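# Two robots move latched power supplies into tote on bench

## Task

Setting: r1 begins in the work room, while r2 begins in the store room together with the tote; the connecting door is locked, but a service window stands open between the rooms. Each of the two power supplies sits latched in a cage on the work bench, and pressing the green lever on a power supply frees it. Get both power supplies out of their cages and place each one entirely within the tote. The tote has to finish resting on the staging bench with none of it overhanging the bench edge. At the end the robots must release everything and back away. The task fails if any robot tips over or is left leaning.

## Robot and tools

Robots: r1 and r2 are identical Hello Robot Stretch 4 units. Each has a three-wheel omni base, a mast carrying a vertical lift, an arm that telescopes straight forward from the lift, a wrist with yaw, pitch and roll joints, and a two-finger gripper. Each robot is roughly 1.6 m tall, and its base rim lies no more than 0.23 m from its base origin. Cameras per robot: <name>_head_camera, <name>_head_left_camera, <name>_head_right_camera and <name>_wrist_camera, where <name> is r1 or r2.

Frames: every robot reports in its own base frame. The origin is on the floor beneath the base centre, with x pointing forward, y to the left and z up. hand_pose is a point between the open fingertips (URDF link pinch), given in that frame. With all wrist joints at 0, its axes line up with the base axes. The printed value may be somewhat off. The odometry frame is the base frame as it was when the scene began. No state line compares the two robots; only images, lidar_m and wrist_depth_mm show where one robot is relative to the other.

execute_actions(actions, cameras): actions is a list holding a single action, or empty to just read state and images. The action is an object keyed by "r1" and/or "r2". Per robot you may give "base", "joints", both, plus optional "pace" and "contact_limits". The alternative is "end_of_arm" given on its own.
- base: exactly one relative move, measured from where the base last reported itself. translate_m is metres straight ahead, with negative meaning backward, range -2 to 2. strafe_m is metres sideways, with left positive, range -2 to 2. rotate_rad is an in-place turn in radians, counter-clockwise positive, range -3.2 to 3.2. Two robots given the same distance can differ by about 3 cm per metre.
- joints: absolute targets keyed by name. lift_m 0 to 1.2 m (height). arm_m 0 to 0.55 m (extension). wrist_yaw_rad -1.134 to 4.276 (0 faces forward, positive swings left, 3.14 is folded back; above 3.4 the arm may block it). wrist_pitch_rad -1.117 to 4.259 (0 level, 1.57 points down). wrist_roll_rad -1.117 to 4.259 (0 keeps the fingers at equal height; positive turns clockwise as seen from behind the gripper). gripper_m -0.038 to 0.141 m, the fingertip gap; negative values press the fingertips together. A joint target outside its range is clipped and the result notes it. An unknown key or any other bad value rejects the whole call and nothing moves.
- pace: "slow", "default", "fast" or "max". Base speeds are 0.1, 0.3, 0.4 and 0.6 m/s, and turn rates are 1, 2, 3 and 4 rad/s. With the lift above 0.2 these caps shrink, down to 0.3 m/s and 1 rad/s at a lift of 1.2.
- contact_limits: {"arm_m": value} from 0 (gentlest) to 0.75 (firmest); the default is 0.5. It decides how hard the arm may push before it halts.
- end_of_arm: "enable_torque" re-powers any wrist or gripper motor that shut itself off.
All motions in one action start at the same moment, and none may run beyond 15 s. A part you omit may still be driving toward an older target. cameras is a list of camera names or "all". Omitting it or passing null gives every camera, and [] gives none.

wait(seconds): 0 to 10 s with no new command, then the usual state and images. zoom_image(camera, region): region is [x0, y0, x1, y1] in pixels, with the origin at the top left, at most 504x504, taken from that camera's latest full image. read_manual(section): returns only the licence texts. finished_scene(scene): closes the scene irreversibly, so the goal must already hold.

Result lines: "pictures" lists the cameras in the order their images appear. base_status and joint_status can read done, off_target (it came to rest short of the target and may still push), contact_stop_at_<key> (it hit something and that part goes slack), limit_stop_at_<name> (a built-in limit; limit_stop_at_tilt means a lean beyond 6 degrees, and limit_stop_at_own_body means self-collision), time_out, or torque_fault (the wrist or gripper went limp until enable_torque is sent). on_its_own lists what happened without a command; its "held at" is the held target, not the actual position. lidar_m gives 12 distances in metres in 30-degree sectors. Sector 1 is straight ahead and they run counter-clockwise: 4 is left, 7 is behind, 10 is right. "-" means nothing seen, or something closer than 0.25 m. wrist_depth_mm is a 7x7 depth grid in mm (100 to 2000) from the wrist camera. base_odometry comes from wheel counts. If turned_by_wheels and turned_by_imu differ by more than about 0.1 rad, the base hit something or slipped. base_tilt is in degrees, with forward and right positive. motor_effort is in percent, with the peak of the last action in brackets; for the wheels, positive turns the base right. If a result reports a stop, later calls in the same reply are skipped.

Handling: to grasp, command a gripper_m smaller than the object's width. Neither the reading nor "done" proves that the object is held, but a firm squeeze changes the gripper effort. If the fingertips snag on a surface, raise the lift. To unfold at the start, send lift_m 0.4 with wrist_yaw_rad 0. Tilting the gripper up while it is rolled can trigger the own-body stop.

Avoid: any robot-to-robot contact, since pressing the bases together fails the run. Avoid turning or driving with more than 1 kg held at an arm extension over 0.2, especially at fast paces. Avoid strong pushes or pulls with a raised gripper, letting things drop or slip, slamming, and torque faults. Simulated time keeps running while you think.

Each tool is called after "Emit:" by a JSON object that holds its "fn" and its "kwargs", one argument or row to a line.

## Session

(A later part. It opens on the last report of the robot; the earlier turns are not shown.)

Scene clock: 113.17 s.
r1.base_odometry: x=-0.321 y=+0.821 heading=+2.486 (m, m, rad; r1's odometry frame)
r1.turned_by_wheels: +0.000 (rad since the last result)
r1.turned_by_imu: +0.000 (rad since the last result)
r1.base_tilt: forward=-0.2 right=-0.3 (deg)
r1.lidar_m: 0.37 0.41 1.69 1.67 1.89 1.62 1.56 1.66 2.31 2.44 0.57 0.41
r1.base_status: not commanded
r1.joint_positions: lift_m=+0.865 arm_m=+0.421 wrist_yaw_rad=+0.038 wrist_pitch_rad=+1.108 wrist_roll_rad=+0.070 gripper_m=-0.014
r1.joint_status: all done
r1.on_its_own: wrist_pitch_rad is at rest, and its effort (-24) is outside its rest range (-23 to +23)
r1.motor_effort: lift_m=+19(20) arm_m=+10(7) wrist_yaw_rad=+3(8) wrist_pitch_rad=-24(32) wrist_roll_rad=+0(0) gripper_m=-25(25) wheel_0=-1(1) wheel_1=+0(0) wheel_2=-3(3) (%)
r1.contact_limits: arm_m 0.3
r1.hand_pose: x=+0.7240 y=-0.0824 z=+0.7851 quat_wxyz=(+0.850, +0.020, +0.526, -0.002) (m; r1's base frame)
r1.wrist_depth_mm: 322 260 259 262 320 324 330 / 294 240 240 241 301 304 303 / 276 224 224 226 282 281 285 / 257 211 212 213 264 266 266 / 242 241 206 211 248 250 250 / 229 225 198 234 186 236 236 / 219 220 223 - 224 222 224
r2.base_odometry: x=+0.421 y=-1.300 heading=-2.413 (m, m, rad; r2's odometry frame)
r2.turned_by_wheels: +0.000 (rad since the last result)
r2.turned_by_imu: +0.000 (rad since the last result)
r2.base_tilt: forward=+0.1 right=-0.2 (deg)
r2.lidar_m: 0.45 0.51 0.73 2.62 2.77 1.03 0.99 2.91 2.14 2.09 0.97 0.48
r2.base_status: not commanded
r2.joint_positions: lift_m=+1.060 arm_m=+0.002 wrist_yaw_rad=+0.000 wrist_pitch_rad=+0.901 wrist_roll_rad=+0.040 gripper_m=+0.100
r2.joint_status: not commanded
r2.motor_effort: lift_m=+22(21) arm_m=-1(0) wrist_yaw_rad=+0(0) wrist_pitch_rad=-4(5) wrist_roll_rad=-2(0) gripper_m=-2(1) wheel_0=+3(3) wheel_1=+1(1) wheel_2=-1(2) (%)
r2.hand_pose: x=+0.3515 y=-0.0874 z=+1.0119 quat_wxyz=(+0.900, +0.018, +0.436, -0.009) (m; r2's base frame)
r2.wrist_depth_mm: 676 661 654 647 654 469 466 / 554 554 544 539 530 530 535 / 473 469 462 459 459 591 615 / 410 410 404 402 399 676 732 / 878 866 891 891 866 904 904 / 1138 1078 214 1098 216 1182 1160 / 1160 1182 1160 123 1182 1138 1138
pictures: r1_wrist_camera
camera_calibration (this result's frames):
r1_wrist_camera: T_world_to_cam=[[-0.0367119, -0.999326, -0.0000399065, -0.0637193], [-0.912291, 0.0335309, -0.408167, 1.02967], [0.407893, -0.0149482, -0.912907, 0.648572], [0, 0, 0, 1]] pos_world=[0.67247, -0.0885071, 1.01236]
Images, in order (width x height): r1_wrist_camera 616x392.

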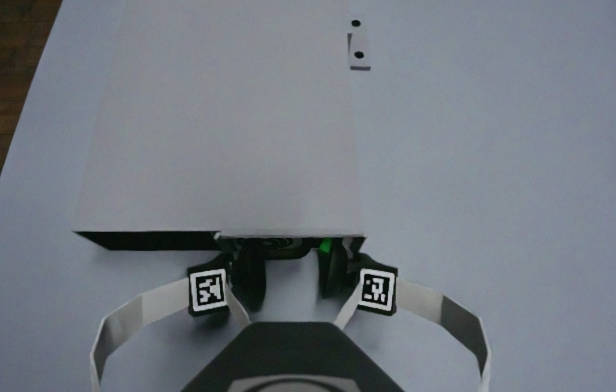

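Emit:
{"fn": "execute_actions", "kwargs": {
  "actions": [
    {"r1":{"joints":{"gripper_m":-0.038,"arm_m":0.424,"lift_m":0.863},"contact_limits":{"arm_m":0.3}}}
  ],
  "cameras": ["r1_wrist_camera"]
}}

Emit:
{"fn": "zoom_image", "kwargs": {
  "camera": "r1_wrist_camera",
  "region": [190, 190, 390, 310]
}}

Scene clock: 114.23 s.
r1.base_odometry: x=-0.321 y=+0.821 heading=+2.486 (m, m, rad; r1's odometry frame)
r1.turned_by_wheels: +0.000 (rad since the last result)
r1.turned_by_imu: +0.000 (rad since the last result)
r1.base_tilt: forward=+0.0 right=-0.3 (deg)
r1.lidar_m: 0.38 0.43 1.71 1.63 1.91 1.66 1.58 1.67 2.32 2.44 0.57 0.42
r1.base_status: not commanded
r1.joint_positions: lift_m=+0.863 arm_m=+0.422 wrist_yaw_rad=+0.040 wrist_pitch_rad=+1.107 wrist_roll_rad=+0.069 gripper_m=-0.037
r1.joint_status: all done
r1.motor_effort: lift_m=+21(21) arm_m=+9(9) wrist_yaw_rad=-1(4) wrist_pitch_rad=-22(27) wrist_roll_rad=-2(1) gripper_m=-30(29) wheel_0=-1(1) wheel_1=+0(0) wheel_2=-3(3) (%)
r1.contact_limits: arm_m 0.3
r1.hand_pose: x=+0.7258 y=-0.0822 z=+0.7831 quat_wxyz=(+0.850, +0.019, +0.526, -0.001) (m; r1's base frame)
r1.wrist_depth_mm: 315 254 255 255 317 320 320 / 290 236 237 237 296 297 301 / 271 220 220 222 276 278 281 / 252 207 208 209 259 262 263 / 239 238 208 216 245 246 247 / 226 166 194 229 182 229 233 / 215 216 220 - 221 221 221
r2.base_odometry: x=+0.421 y=-1.300 heading=-2.413 (m, m, rad; r2's odometry frame)
r2.turned_by_wheels: +0.000 (rad since the last result)
r2.turned_by_imu: +0.000 (rad since the last result)
r2.base_tilt: forward=+0.1 right=-0.2 (deg)
r2.lidar_m: 0.45 0.49 0.72 2.64 2.78 1.03 0.97 2.88 2.13 2.07 0.96 0.48
r2.base_status: not commanded
r2.joint_positions: lift_m=+1.060 arm_m=+0.002 wrist_yaw_rad=+0.000 wrist_pitch_rad=+0.901 wrist_roll_rad=+0.040 gripper_m=+0.100
r2.joint_status: not commanded
r2.motor_effort: lift_m=+22(22) arm_m=-1(1) wrist_yaw_rad=+1(0) wrist_pitch_rad=-5(4) wrist_roll_rad=-1(2) gripper_m=-1(2) wheel_0=+3(3) wheel_1=+1(1) wheel_2=-2(2) (%)
r2.hand_pose: x=+0.3515 y=-0.0874 z=+1.0119 quat_wxyz=(+0.900, +0.018, +0.436, -0.009) (m; r2's base frame)
r2.wrist_depth_mm: 661 654 654 647 634 466 466 / 554 554 544 539 539 525 535 / 469 466 466 462 459 591 621 / 413 410 407 402 402 676 732 / 866 878 878 891 866 904 891 / 1118 1078 213 1098 216 1160 1160 / 1182 1160 1160 123 1160 1138 1138
pictures: r1_wrist_camera
camera_calibration (this result's frames):
r1_wrist_camera: T_world_to_cam=[[-0.0348174, -0.999394, -0.0000164833, -0.0648237], [-0.911787, 0.0317721, -0.409432, 1.0309], [0.409184, -0.0142403, -0.912341, 0.644683], [0, 0, 0, 1]] pos_world=[0.673907, -0.0883576, 1.01025]
Images, in order (width x height): r1_wrist_camera 616x392.

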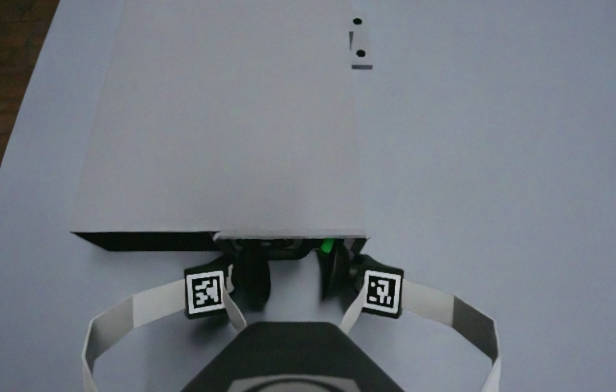

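Region (190, 190, 390, 310) of r1_wrist_camera's 616x392 image, scaled by 2.520; it fills the top 302 rows of this view, and the rest is white.

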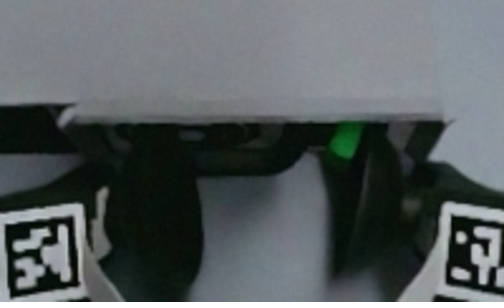

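Emit:
{"fn": "execute_actions", "kwargs": {
  "actions": [
    {"r1":{"joints":{"gripper_m":0.045,"lift_m":0.876,"arm_m":0.415}}}
  ],
  "cameras": []
}}

Emit:
{"fn": "execute_actions", "kwargs": {
  "actions": [
    {"r1":{"joints":{"arm_m":0.2},"pace":"fast"}}
  ],
  "cameras": []
}}

Emit:
{"fn": "execute_actions", "kwargs": {
  "actions": [
    {"r1":{"base":{"strafe_m":-0.048},"joints":{"wrist_pitch_rad":0.3,"wrist_yaw_rad":0.2,"wrist_roll_rad":0.3,"gripper_m":0.068,"lift_m":0.8}}}
  ],
  "cameras": []
}}

Emit:
{"fn": "execute_actions", "kwargs": {
  "actions": [
    {"r1":{"joints":{"lift_m":0.713,"arm_m":0.22},"pace":"fast"}}
  ],
  "cameras": []
}}

Emit:
{"fn": "execute_actions", "kwargs": {
  "actions": [
    {"r1":{"joints":{"arm_m":0.244},"contact_limits":{"arm_m":0.2}}}
  ],
  "cameras": ["r1_wrist_camera"]
}}

Scene clock: 116.93 s.
r1.base_odometry: x=-0.321 y=+0.821 heading=+2.487 (m, m, rad; r1's odometry frame)
r1.turned_by_wheels: +0.001 (rad since the last result)
r1.turned_by_imu: +0.001 (rad since the last result)
r1.base_tilt: forward=-0.1 right=-0.4 (deg)
r1.lidar_m: 0.39 0.42 1.66 1.67 1.88 1.65 1.58 1.66 2.33 2.45 0.57 0.40
r1.base_status: not commanded
r1.joint_positions: lift_m=+0.876 arm_m=+0.416 wrist_yaw_rad=+0.038 wrist_pitch_rad=+1.111 wrist_roll_rad=+0.071 gripper_m=+0.045
r1.joint_status: all done
r1.on_its_own: wrist_pitch_rad is at rest, and its effort (-31) is outside its rest range (-23 to +23)
r1.motor_effort: lift_m=+22(31) arm_m=-6(11) wrist_yaw_rad=+5(4) wrist_pitch_rad=-31(33) wrist_roll_rad=-2(4) gripper_m=+0(33) wheel_0=+3(3) wheel_1=+1(2) wheel_2=-1(3) (%)
r1.hand_pose: x=+0.7182 y=-0.0825 z=+0.7956 quat_wxyz=(+0.849, +0.020, +0.527, -0.003) (m; r1's base frame)
r1.wrist_depth_mm: 1281 281 276 276 340 338 342 / 317 257 255 256 315 315 319 / 291 239 238 240 294 296 296 / 271 224 225 225 276 277 277 / 255 255 223 220 259 263 260 / 242 242 198 193 240 246 247 / 229 229 234 - 235 234 235
r2.base_odometry: x=+0.421 y=-1.300 heading=-2.413 (m, m, rad; r2's odometry frame)
r2.turned_by_wheels: +0.000 (rad since the last result)
r2.turned_by_imu: +0.001 (rad since the last result)
r2.base_tilt: forward=+0.1 right=-0.2 (deg)
r2.lidar_m: 0.46 0.50 0.74 2.61 2.76 1.05 1.00 2.88 2.15 2.09 0.98 0.51
r2.base_status: not commanded
r2.joint_positions: lift_m=+1.060 arm_m=+0.002 wrist_yaw_rad=+0.000 wrist_pitch_rad=+0.901 wrist_roll_rad=+0.040 gripper_m=+0.100
r2.joint_status: not commanded
r2.motor_effort: lift_m=+21(22) arm_m=+0(0) wrist_yaw_rad=+0(0) wrist_pitch_rad=-5(4) wrist_roll_rad=+1(1) gripper_m=-1(1) wheel_0=+3(3) wheel_1=+1(1) wheel_2=-2(1) (%)
r2.hand_pose: x=+0.3515 y=-0.0874 z=+1.0119 quat_wxyz=(+0.900, +0.018, +0.436, -0.009) (m; r2's base frame)
r2.wrist_depth_mm: 661 661 661 647 640 466 466 / 549 554 544 539 535 525 535 / 473 462 466 462 462 597 615 / 410 410 407 404 402 683 741 / 866 878 891 891 866 904 904 / 1118 1078 213 1118 216 1182 1182 / 1182 1160 1160 123 1138 1138 1138
pictures: none
No camera images: the call's "cameras" was empty. Leave "cameras" out to get every camera's image.

Scene clock: 118.40 s.
r1.base_odometry: x=-0.321 y=+0.821 heading=+2.486 (m, m, rad; r1's odometry frame)
r1.turned_by_wheels: -0.001 (rad since the last result)
r1.turned_by_imu: +0.000 (rad since the last result)
r1.base_tilt: forward=-0.1 right=-0.3 (deg)
r1.lidar_m: 0.39 0.41 1.71 1.67 1.90 1.66 1.60 1.67 2.33 2.45 0.57 0.39
r1.base_status: not commanded
r1.joint_positions: lift_m=+0.876 arm_m=+0.202 wrist_yaw_rad=+0.040 wrist_pitch_rad=+1.101 wrist_roll_rad=+0.070 gripper_m=+0.045
r1.joint_status: all done
r1.motor_effort: lift_m=+22(22) arm_m=-9(11) wrist_yaw_rad=-1(5) wrist_pitch_rad=-4(30) wrist_roll_rad=+1(3) gripper_m=-4(3) wheel_0=-1(3) wheel_1=-1(2) wheel_2=-1(1) (%)
r1.hand_pose: x=+0.5064 y=-0.0822 z=+0.7968 quat_wxyz=(+0.852, +0.020, +0.523, -0.001) (m; r1's base frame)
r1.wrist_depth_mm: 1281 336 336 334 345 345 351 / 324 315 319 319 319 325 325 / 293 293 296 297 298 301 301 / 273 276 276 279 281 281 281 / 258 259 257 262 265 264 265 / 243 245 198 246 197 251 250 / 231 230 234 - 236 236 237
r2.base_odometry: x=+0.421 y=-1.300 heading=-2.413 (m, m, rad; r2's odometry frame)
r2.turned_by_wheels: +0.000 (rad since the last result)
r2.turned_by_imu: +0.000 (rad since the last result)
r2.base_tilt: forward=+0.2 right=-0.2 (deg)
r2.lidar_m: 0.45 0.52 0.73 2.62 2.80 1.01 0.97 2.89 2.14 2.09 0.95 0.50
r2.base_status: not commanded
r2.joint_positions: lift_m=+1.060 arm_m=+0.002 wrist_yaw_rad=+0.000 wrist_pitch_rad=+0.901 wrist_roll_rad=+0.040 gripper_m=+0.100
r2.joint_status: not commanded
r2.motor_effort: lift_m=+22(22) arm_m=-1(0) wrist_yaw_rad=+0(0) wrist_pitch_rad=-4(4) wrist_roll_rad=-2(1) gripper_m=-2(2) wheel_0=+3(3) wheel_1=+1(1) wheel_2=-2(2) (%)
r2.hand_pose: x=+0.3515 y=-0.0874 z=+1.0119 quat_wxyz=(+0.900, +0.018, +0.436, -0.009) (m; r2's base frame)
r2.wrist_depth_mm: 661 661 654 647 640 462 469 / 554 554 544 539 535 530 525 / 473 469 466 462 459 597 615 / 413 407 404 402 402 676 732 / 878 878 891 891 854 904 904 / 1118 1060 213 1098 216 1160 1160 / 1160 1138 1160 123 1160 1118 1138
pictures: none
No camera images: the call's "cameras" was empty. Leave "cameras" out to get every camera's image.

Scene clock: 119.70 s.
r1.base_odometry: x=-0.292 y=+0.859 heading=+2.486 (m, m, rad; r1's odometry frame)
r1.turned_by_wheels: +0.000 (rad since the last result)
r1.turned_by_imu: +0.000 (rad since the last result)
r1.base_tilt: forward=-0.1 right=-0.3 (deg)
r1.lidar_m: 0.37 0.42 1.72 1.70 1.90 1.64 1.59 1.66 2.32 2.39 0.58 0.43
r1.base_status: done
r1.joint_positions: lift_m=+0.800 arm_m=+0.201 wrist_yaw_rad=+0.200 wrist_pitch_rad=+0.303 wrist_roll_rad=+0.300 gripper_m=+0.068
r1.joint_status: all done
r1.motor_effort: lift_m=+17(20) arm_m=-9(9) wrist_yaw_rad=-2(2) wrist_pitch_rad=-8(10) wrist_roll_rad=+1(5) gripper_m=-2(3) wheel_0=+0(6) wheel_1=+0(10) wheel_2=-1(1) (%)
r1.hand_pose: x=+0.6597 y=-0.0310 z=+0.8925 quat_wxyz=(+0.975, +0.132, +0.163, +0.075) (m; r1's base frame)
r1.wrist_depth_mm: - - - - - - - / - - - - - - - / - - - - - 691 603 / - - - 521 544 492 449 / - - 421 389 402 387 359 / - 1708 342 327 312 315 296 / 1661 366 353 - 291 266 257
r2.base_odometry: x=+0.421 y=-1.300 heading=-2.413 (m, m, rad; r2's odometry frame)
r2.turned_by_wheels: +0.000 (rad since the last result)
r2.turned_by_imu: +0.000 (rad since the last result)
r2.base_tilt: forward=+0.2 right=-0.1 (deg)
r2.lidar_m: 0.46 0.51 0.69 2.63 2.76 1.04 1.00 2.87 2.15 2.09 0.96 0.49
r2.base_status: not commanded
r2.joint_positions: lift_m=+1.060 arm_m=+0.002 wrist_yaw_rad=+0.000 wrist_pitch_rad=+0.901 wrist_roll_rad=+0.040 gripper_m=+0.100
r2.joint_status: not commanded
r2.motor_effort: lift_m=+21(22) arm_m=+0(0) wrist_yaw_rad=+0(0) wrist_pitch_rad=-5(5) wrist_roll_rad=-1(1) gripper_m=-1(1) wheel_0=+3(3) wheel_1=+1(1) wheel_2=-2(2) (%)
r2.hand_pose: x=+0.3515 y=-0.0874 z=+1.0119 quat_wxyz=(+0.900, +0.018, +0.436, -0.009) (m; r2's base frame)
r2.wrist_depth_mm: 661 654 654 654 640 466 466 / 554 554 549 539 539 530 535 / 477 469 462 459 459 597 615 / 410 410 407 402 402 676 732 / 878 878 878 904 854 904 917 / 1118 1078 213 1098 215 1138 1160 / 1160 1160 1160 123 1160 1138 1138
pictures: none
No camera images: the call's "cameras" was empty. Leave "cameras" out to get every camera's image.

Scene clock: 120.83 s.
r1.base_odometry: x=-0.292 y=+0.859 heading=+2.486 (m, m, rad; r1's odometry frame)
r1.turned_by_wheels: +0.000 (rad since the last result)
r1.turned_by_imu: +0.000 (rad since the last result)
r1.base_tilt: forward=+0.0 right=-0.4 (deg)
r1.lidar_m: 0.39 0.42 1.73 1.71 1.92 1.62 1.60 1.66 2.29 2.39 0.56 0.42
r1.base_status: not commanded
r1.joint_positions: lift_m=+0.713 arm_m=+0.218 wrist_yaw_rad=+0.200 wrist_pitch_rad=+0.302 wrist_roll_rad=+0.300 gripper_m=+0.068
r1.joint_status: all done
r1.motor_effort: lift_m=+17(18) arm_m=+8(8) wrist_yaw_rad=-1(1) wrist_pitch_rad=-7(9) wrist_roll_rad=+0(0) gripper_m=-2(2) wheel_0=+0(0) wheel_1=+0(0) wheel_2=-1(1) (%)
r1.hand_pose: x=+0.6767 y=-0.0309 z=+0.8055 quat_wxyz=(+0.975, +0.132, +0.163, +0.075) (m; r1's base frame)
r1.wrist_depth_mm: - - - - - - - / - - - - - - 585 / - - - 452 525 439 387 / - - 349 296 362 317 289 / - 397 296 285 259 248 234 / 1921 283 245 236 204 204 192 / 257 231 227 - 187 171 -
r2.base_odometry: x=+0.421 y=-1.300 heading=-2.413 (m, m, rad; r2's odometry frame)
r2.turned_by_wheels: +0.000 (rad since the last result)
r2.turned_by_imu: +0.000 (rad since the last result)
r2.base_tilt: forward=+0.2 right=-0.2 (deg)
r2.lidar_m: 0.47 0.50 0.72 2.64 2.75 1.04 1.00 2.91 2.16 2.09 0.95 0.48
r2.base_status: not commanded
r2.joint_positions: lift_m=+1.060 arm_m=+0.002 wrist_yaw_rad=+0.000 wrist_pitch_rad=+0.901 wrist_roll_rad=+0.040 gripper_m=+0.100
r2.joint_status: not commanded
r2.motor_effort: lift_m=+21(22) arm_m=+0(1) wrist_yaw_rad=+0(0) wrist_pitch_rad=-4(4) wrist_roll_rad=-2(0) gripper_m=-1(1) wheel_0=+3(3) wheel_1=+1(1) wheel_2=-2(2) (%)
r2.hand_pose: x=+0.3515 y=-0.0874 z=+1.0119 quat_wxyz=(+0.900, +0.018, +0.436, -0.009) (m; r2's base frame)
r2.wrist_depth_mm: 661 654 654 647 647 466 466 / 554 544 544 535 535 530 530 / 473 469 466 462 459 597 609 / 410 410 404 402 399 683 732 / 866 891 891 891 866 891 904 / 1118 1060 214 1078 216 1160 1160 / 1182 1138 1182 123 1160 1138 1160
pictures: none
No camera images: the call's "cameras" was empty. Leave "cameras" out to get every camera's image.

Scene clock: 121.60 s.
r1.base_odometry: x=-0.292 y=+0.859 heading=+2.486 (m, m, rad; r1's odometry frame)
r1.turned_by_wheels: +0.000 (rad since the last result)
r1.turned_by_imu: +0.000 (rad since the last result)
r1.base_tilt: forward=+0.0 right=-0.4 (deg)
r1.lidar_m: 0.39 0.41 1.74 1.72 1.92 1.66 1.58 1.67 2.29 2.39 0.54 0.42
r1.base_status: not commanded
r1.joint_positions: lift_m=+0.713 arm_m=+0.242 wrist_yaw_rad=+0.200 wrist_pitch_rad=+0.302 wrist_roll_rad=+0.300 gripper_m=+0.068
r1.joint_status: all done
r1.motor_effort: lift_m=+17(17) arm_m=+9(8) wrist_yaw_rad=-2(1) wrist_pitch_rad=-9(8) wrist_roll_rad=+0(0) gripper_m=-3(2) wheel_0=+0(1) wheel_1=+0(0) wheel_2=-1(1) (%)
r1.contact_limits: arm_m 0.2
r1.hand_pose: x=+0.7006 y=-0.0310 z=+0.8055 quat_wxyz=(+0.975, +0.132, +0.163, +0.075) (m; r1's base frame)
r1.wrist_depth_mm: - - - - - - - / - - - - - - - / - - - 455 525 433 387 / - - 349 294 357 317 287 / - 397 267 262 255 248 234 / 1863 283 243 236 204 205 191 / 256 231 228 - 189 171 -
r2.base_odometry: x=+0.421 y=-1.300 heading=-2.413 (m, m, rad; r2's odometry frame)
r2.turned_by_wheels: +0.000 (rad since the last result)
r2.turned_by_imu: +0.000 (rad since the last result)
r2.base_tilt: forward=+0.1 right=-0.2 (deg)
r2.lidar_m: 0.46 0.50 0.72 2.64 2.79 1.04 0.99 2.93 2.14 2.10 0.97 0.47
r2.base_status: not commanded
r2.joint_positions: lift_m=+1.060 arm_m=+0.002 wrist_yaw_rad=+0.000 wrist_pitch_rad=+0.901 wrist_roll_rad=+0.040 gripper_m=+0.100
r2.joint_status: not commanded
r2.motor_effort: lift_m=+21(21) arm_m=-1(0) wrist_yaw_rad=+0(0) wrist_pitch_rad=-4(4) wrist_roll_rad=+0(1) gripper_m=-2(1) wheel_0=+3(3) wheel_1=+1(1) wheel_2=-2(2) (%)
r2.hand_pose: x=+0.3515 y=-0.0874 z=+1.0119 quat_wxyz=(+0.900, +0.018, +0.436, -0.009) (m; r2's base frame)
r2.wrist_depth_mm: 668 661 654 654 640 466 466 / 549 544 544 544 535 530 530 / 469 466 466 462 459 597 615 / 410 407 407 402 402 676 732 / 878 878 891 891 866 917 904 / 1098 1060 213 1098 216 1160 1182 / 1182 1138 1160 123 1160 1118 1138
pictures: r1_wrist_camera
camera_calibration (this result's frames):
r1_wrist_camera: T_world_to_cam=[[0.0732092, -0.960227, -0.269453, 0.128072], [-0.375201, 0.223812, -0.899518, 1.04031], [0.924048, 0.166952, -0.343893, -0.13686], [0, 0, 0, 1]] pos_world=[0.507413, -0.0870053, 0.923217]
Images, in order (width x height): r1_wrist_camera 616x392.

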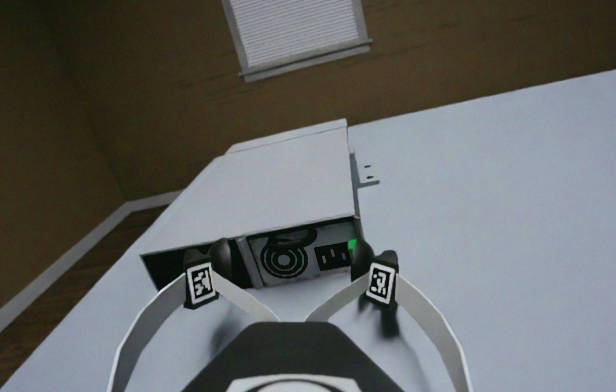

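Emit:
{"fn": "execute_actions", "kwargs": {
  "actions": [
    {"r1":{"base":{"strafe_m":-0.003},"joints":{"gripper_m":0.048,"arm_m":0.247}}}
  ],
  "cameras": ["r1_wrist_camera"]
}}

Scene clock: 122.63 s.
r1.base_odometry: x=-0.290 y=+0.862 heading=+2.486 (m, m, rad; r1's odometry frame)
r1.turned_by_wheels: +0.000 (rad since the last result)
r1.turned_by_imu: +0.000 (rad since the last result)
r1.base_tilt: forward=-0.1 right=-0.3 (deg)
r1.lidar_m: 0.38 0.41 1.76 1.71 1.94 1.66 1.58 1.66 2.33 2.38 0.55 0.37
r1.base_status: done
r1.joint_positions: lift_m=+0.713 arm_m=+0.245 wrist_yaw_rad=+0.197 wrist_pitch_rad=+0.303 wrist_roll_rad=+0.300 gripper_m=+0.048
r1.joint_status: all done
r1.motor_effort: lift_m=+17(18) arm_m=+9(7) wrist_yaw_rad=+8(8) wrist_pitch_rad=-10(9) wrist_roll_rad=+0(1) gripper_m=-5(3) wheel_0=+0(8) wheel_1=-1(7) wheel_2=-1(0) (%)
r1.hand_pose: x=+0.7035 y=-0.0320 z=+0.8053 quat_wxyz=(+0.975, +0.132, +0.163, +0.073) (m; r1's base frame)
r1.wrist_depth_mm: - - - - - - - / - - - - - - 585 / - - - 452 521 433 387 / - - 343 293 359 315 289 / - 368 264 256 267 249 232 / 1863 289 213 235 193 204 191 / 254 229 227 - 187 171 -
r2.base_odometry: x=+0.421 y=-1.300 heading=-2.413 (m, m, rad; r2's odometry frame)
r2.turned_by_wheels: +0.000 (rad since the last result)
r2.turned_by_imu: +0.000 (rad since the last result)
r2.base_tilt: forward=+0.2 right=-0.2 (deg)
r2.lidar_m: 0.44 0.48 0.72 2.63 2.77 1.01 0.97 2.88 2.16 2.08 0.96 0.48
r2.base_status: not commanded
r2.joint_positions: lift_m=+1.060 arm_m=+0.002 wrist_yaw_rad=+0.000 wrist_pitch_rad=+0.901 wrist_roll_rad=+0.040 gripper_m=+0.100
r2.joint_status: not commanded
r2.motor_effort: lift_m=+22(21) arm_m=+0(1) wrist_yaw_rad=+1(0) wrist_pitch_rad=-4(5) wrist_roll_rad=-1(1) gripper_m=-1(2) wheel_0=+3(3) wheel_1=+1(1) wheel_2=-2(1) (%)
r2.hand_pose: x=+0.3515 y=-0.0874 z=+1.0119 quat_wxyz=(+0.900, +0.018, +0.436, -0.009) (m; r2's base frame)
r2.wrist_depth_mm: 668 661 654 647 640 466 466 / 549 549 549 539 535 525 535 / 473 466 466 462 459 585 615 / 410 410 404 402 402 683 732 / 866 891 891 904 866 904 891 / 1138 1060 213 1098 216 1160 1160 / 1182 1138 1160 123 1160 1098 1160
pictures: r1_wrist_camera
camera_calibration (this result's frames):
r1_wrist_camera: T_world_to_cam=[[0.0696515, -0.960515, -0.269371, 0.12926], [-0.375027, 0.225006, -0.899293, 1.04116], [0.924394, 0.163658, -0.344547, -0.139191], [0, 0, 0, 1]] pos_world=[0.510126, -0.0873309, 0.923165]
Images, in order (width x height): r1_wrist_camera 616x392.

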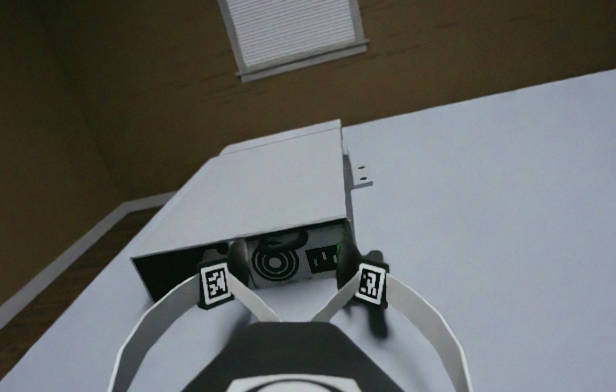

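Emit:
{"fn": "execute_actions", "kwargs": {
  "actions": [
    {"r1":{"joints":{"gripper_m":0.025,"arm_m":0.257},"contact_limits":{"arm_m":0.25}}}
  ],
  "cameras": []
}}

Emit:
{"fn": "execute_actions", "kwargs": {
  "actions": [
    {"r1":{"joints":{"gripper_m":0.02,"arm_m":0.264},"contact_limits":{"arm_m":0.25},"pace":"slow"}}
  ],
  "cameras": ["r1_wrist_camera"]
}}

Scene clock: 123.73 s.
r1.base_odometry: x=-0.290 y=+0.862 heading=+2.486 (m, m, rad; r1's odometry frame)
r1.turned_by_wheels: +0.000 (rad since the last result)
r1.turned_by_imu: +0.000 (rad since the last result)
r1.base_tilt: forward=-0.1 right=-0.3 (deg)
r1.lidar_m: 0.38 0.40 1.75 1.71 1.96 1.66 1.58 1.67 2.33 2.38 0.56 0.41
r1.base_status: not commanded
r1.joint_positions: lift_m=+0.713 arm_m=+0.255 wrist_yaw_rad=+0.198 wrist_pitch_rad=+0.304 wrist_roll_rad=+0.300 gripper_m=+0.025
r1.joint_status: all done
r1.motor_effort: lift_m=+18(18) arm_m=+8(9) wrist_yaw_rad=+4(15) wrist_pitch_rad=-14(15) wrist_roll_rad=-1(2) gripper_m=-10(12) wheel_0=+0(0) wheel_1=+0(0) wheel_2=-3(3) (%)
r1.contact_limits: arm_m 0.25
r1.hand_pose: x=+0.7134 y=-0.0315 z=+0.8050 quat_wxyz=(+0.975, +0.132, +0.164, +0.074) (m; r1's base frame)
r1.wrist_depth_mm: - - - - - - - / - - - - - - - / - - - 462 517 433 382 / - - 342 290 359 315 287 / - 357 257 245 268 246 230 / 1921 285 191 231 193 203 190 / 253 227 226 - 186 168 -
r2.base_odometry: x=+0.421 y=-1.300 heading=-2.413 (m, m, rad; r2's odometry frame)
r2.turned_by_wheels: +0.000 (rad since the last result)
r2.turned_by_imu: +0.000 (rad since the last result)
r2.base_tilt: forward=+0.1 right=-0.3 (deg)
r2.lidar_m: 0.45 0.50 0.73 2.62 2.74 1.01 0.99 2.89 2.16 2.09 0.99 0.47
r2.base_status: not commanded
r2.joint_positions: lift_m=+1.060 arm_m=+0.002 wrist_yaw_rad=+0.000 wrist_pitch_rad=+0.901 wrist_roll_rad=+0.040 gripper_m=+0.100
r2.joint_status: not commanded
r2.motor_effort: lift_m=+21(22) arm_m=-1(0) wrist_yaw_rad=+0(0) wrist_pitch_rad=-5(4) wrist_roll_rad=+3(0) gripper_m=-2(2) wheel_0=+3(3) wheel_1=+1(1) wheel_2=-2(2) (%)
r2.hand_pose: x=+0.3515 y=-0.0874 z=+1.0119 quat_wxyz=(+0.900, +0.018, +0.436, -0.009) (m; r2's base frame)
r2.wrist_depth_mm: 668 661 654 640 640 466 466 / 549 549 544 539 539 530 530 / 473 466 466 462 459 591 621 / 410 410 407 404 399 683 732 / 878 878 866 891 854 917 904 / 1118 1060 213 1098 216 1182 1182 / 1205 1160 1160 123 1160 1160 1138
pictures: none
No camera images: the call's "cameras" was empty. Leave "cameras" out to get every camera's image.

Scene clock: 124.53 s.
r1.base_odometry: x=-0.290 y=+0.862 heading=+2.486 (m, m, rad; r1's odometry frame)
r1.turned_by_wheels: +0.000 (rad since the last result)
r1.turned_by_imu: +0.000 (rad since the last result)
r1.base_tilt: forward=-0.1 right=-0.3 (deg)
r1.lidar_m: 0.38 0.41 1.74 1.70 1.93 1.63 1.58 1.65 2.30 2.40 0.55 0.41
r1.base_status: not commanded
r1.joint_positions: lift_m=+0.713 arm_m=+0.261 wrist_yaw_rad=+0.196 wrist_pitch_rad=+0.307 wrist_roll_rad=+0.300 gripper_m=+0.020
r1.joint_status: all done
r1.motor_effort: lift_m=+17(17) arm_m=+15(10) wrist_yaw_rad=+10(11) wrist_pitch_rad=-21(21) wrist_roll_rad=+0(2) gripper_m=-11(10) wheel_0=+1(1) wheel_1=+1(1) wheel_2=-6(6) (%)
r1.contact_limits: arm_m 0.25
r1.hand_pose: x=+0.7190 y=-0.0323 z=+0.8043 quat_wxyz=(+0.975, +0.132, +0.165, +0.073) (m; r1's base frame)
r1.wrist_depth_mm: - - - - - - - / - - - - - - 569 / - - - 436 504 427 379 / - - 336 286 353 312 283 / - 347 248 239 266 245 231 / 1863 274 189 236 189 201 190 / 252 228 224 - 187 169 -
r2.base_odometry: x=+0.421 y=-1.300 heading=-2.413 (m, m, rad; r2's odometry frame)
r2.turned_by_wheels: +0.000 (rad since the last result)
r2.turned_by_imu: +0.000 (rad since the last result)
r2.base_tilt: forward=+0.2 right=-0.2 (deg)
r2.lidar_m: 0.47 0.50 0.72 2.63 2.77 1.04 0.99 2.87 2.16 2.09 0.97 0.48
r2.base_status: not commanded
r2.joint_positions: lift_m=+1.060 arm_m=+0.002 wrist_yaw_rad=+0.000 wrist_pitch_rad=+0.901 wrist_roll_rad=+0.040 gripper_m=+0.100
r2.joint_status: not commanded
r2.motor_effort: lift_m=+22(22) arm_m=+0(0) wrist_yaw_rad=+0(0) wrist_pitch_rad=-5(4) wrist_roll_rad=-1(1) gripper_m=-2(1) wheel_0=+3(3) wheel_1=+1(1) wheel_2=-2(1) (%)
r2.hand_pose: x=+0.3515 y=-0.0874 z=+1.0119 quat_wxyz=(+0.900, +0.018, +0.436, -0.009) (m; r2's base frame)
r2.wrist_depth_mm: 668 661 661 647 640 466 469 / 554 549 549 544 535 525 535 / 473 466 466 459 459 591 621 / 413 410 407 402 402 676 732 / 878 891 878 891 866 891 904 / 1138 1078 214 1118 216 1160 1182 / 1160 1138 1160 123 1160 1118 1138
pictures: r1_wrist_camera
camera_calibration (this result's frames):
r1_wrist_camera: T_world_to_cam=[[0.0677563, -0.96075, -0.269015, 0.128656], [-0.378306, 0.224759, -0.89798, 1.04738], [0.923197, 0.162614, -0.348229, -0.150102], [0, 0, 0, 1]] pos_world=[0.526086, -0.0873931, 0.922865]
Images, in order (width x height): r1_wrist_camera 616x392.

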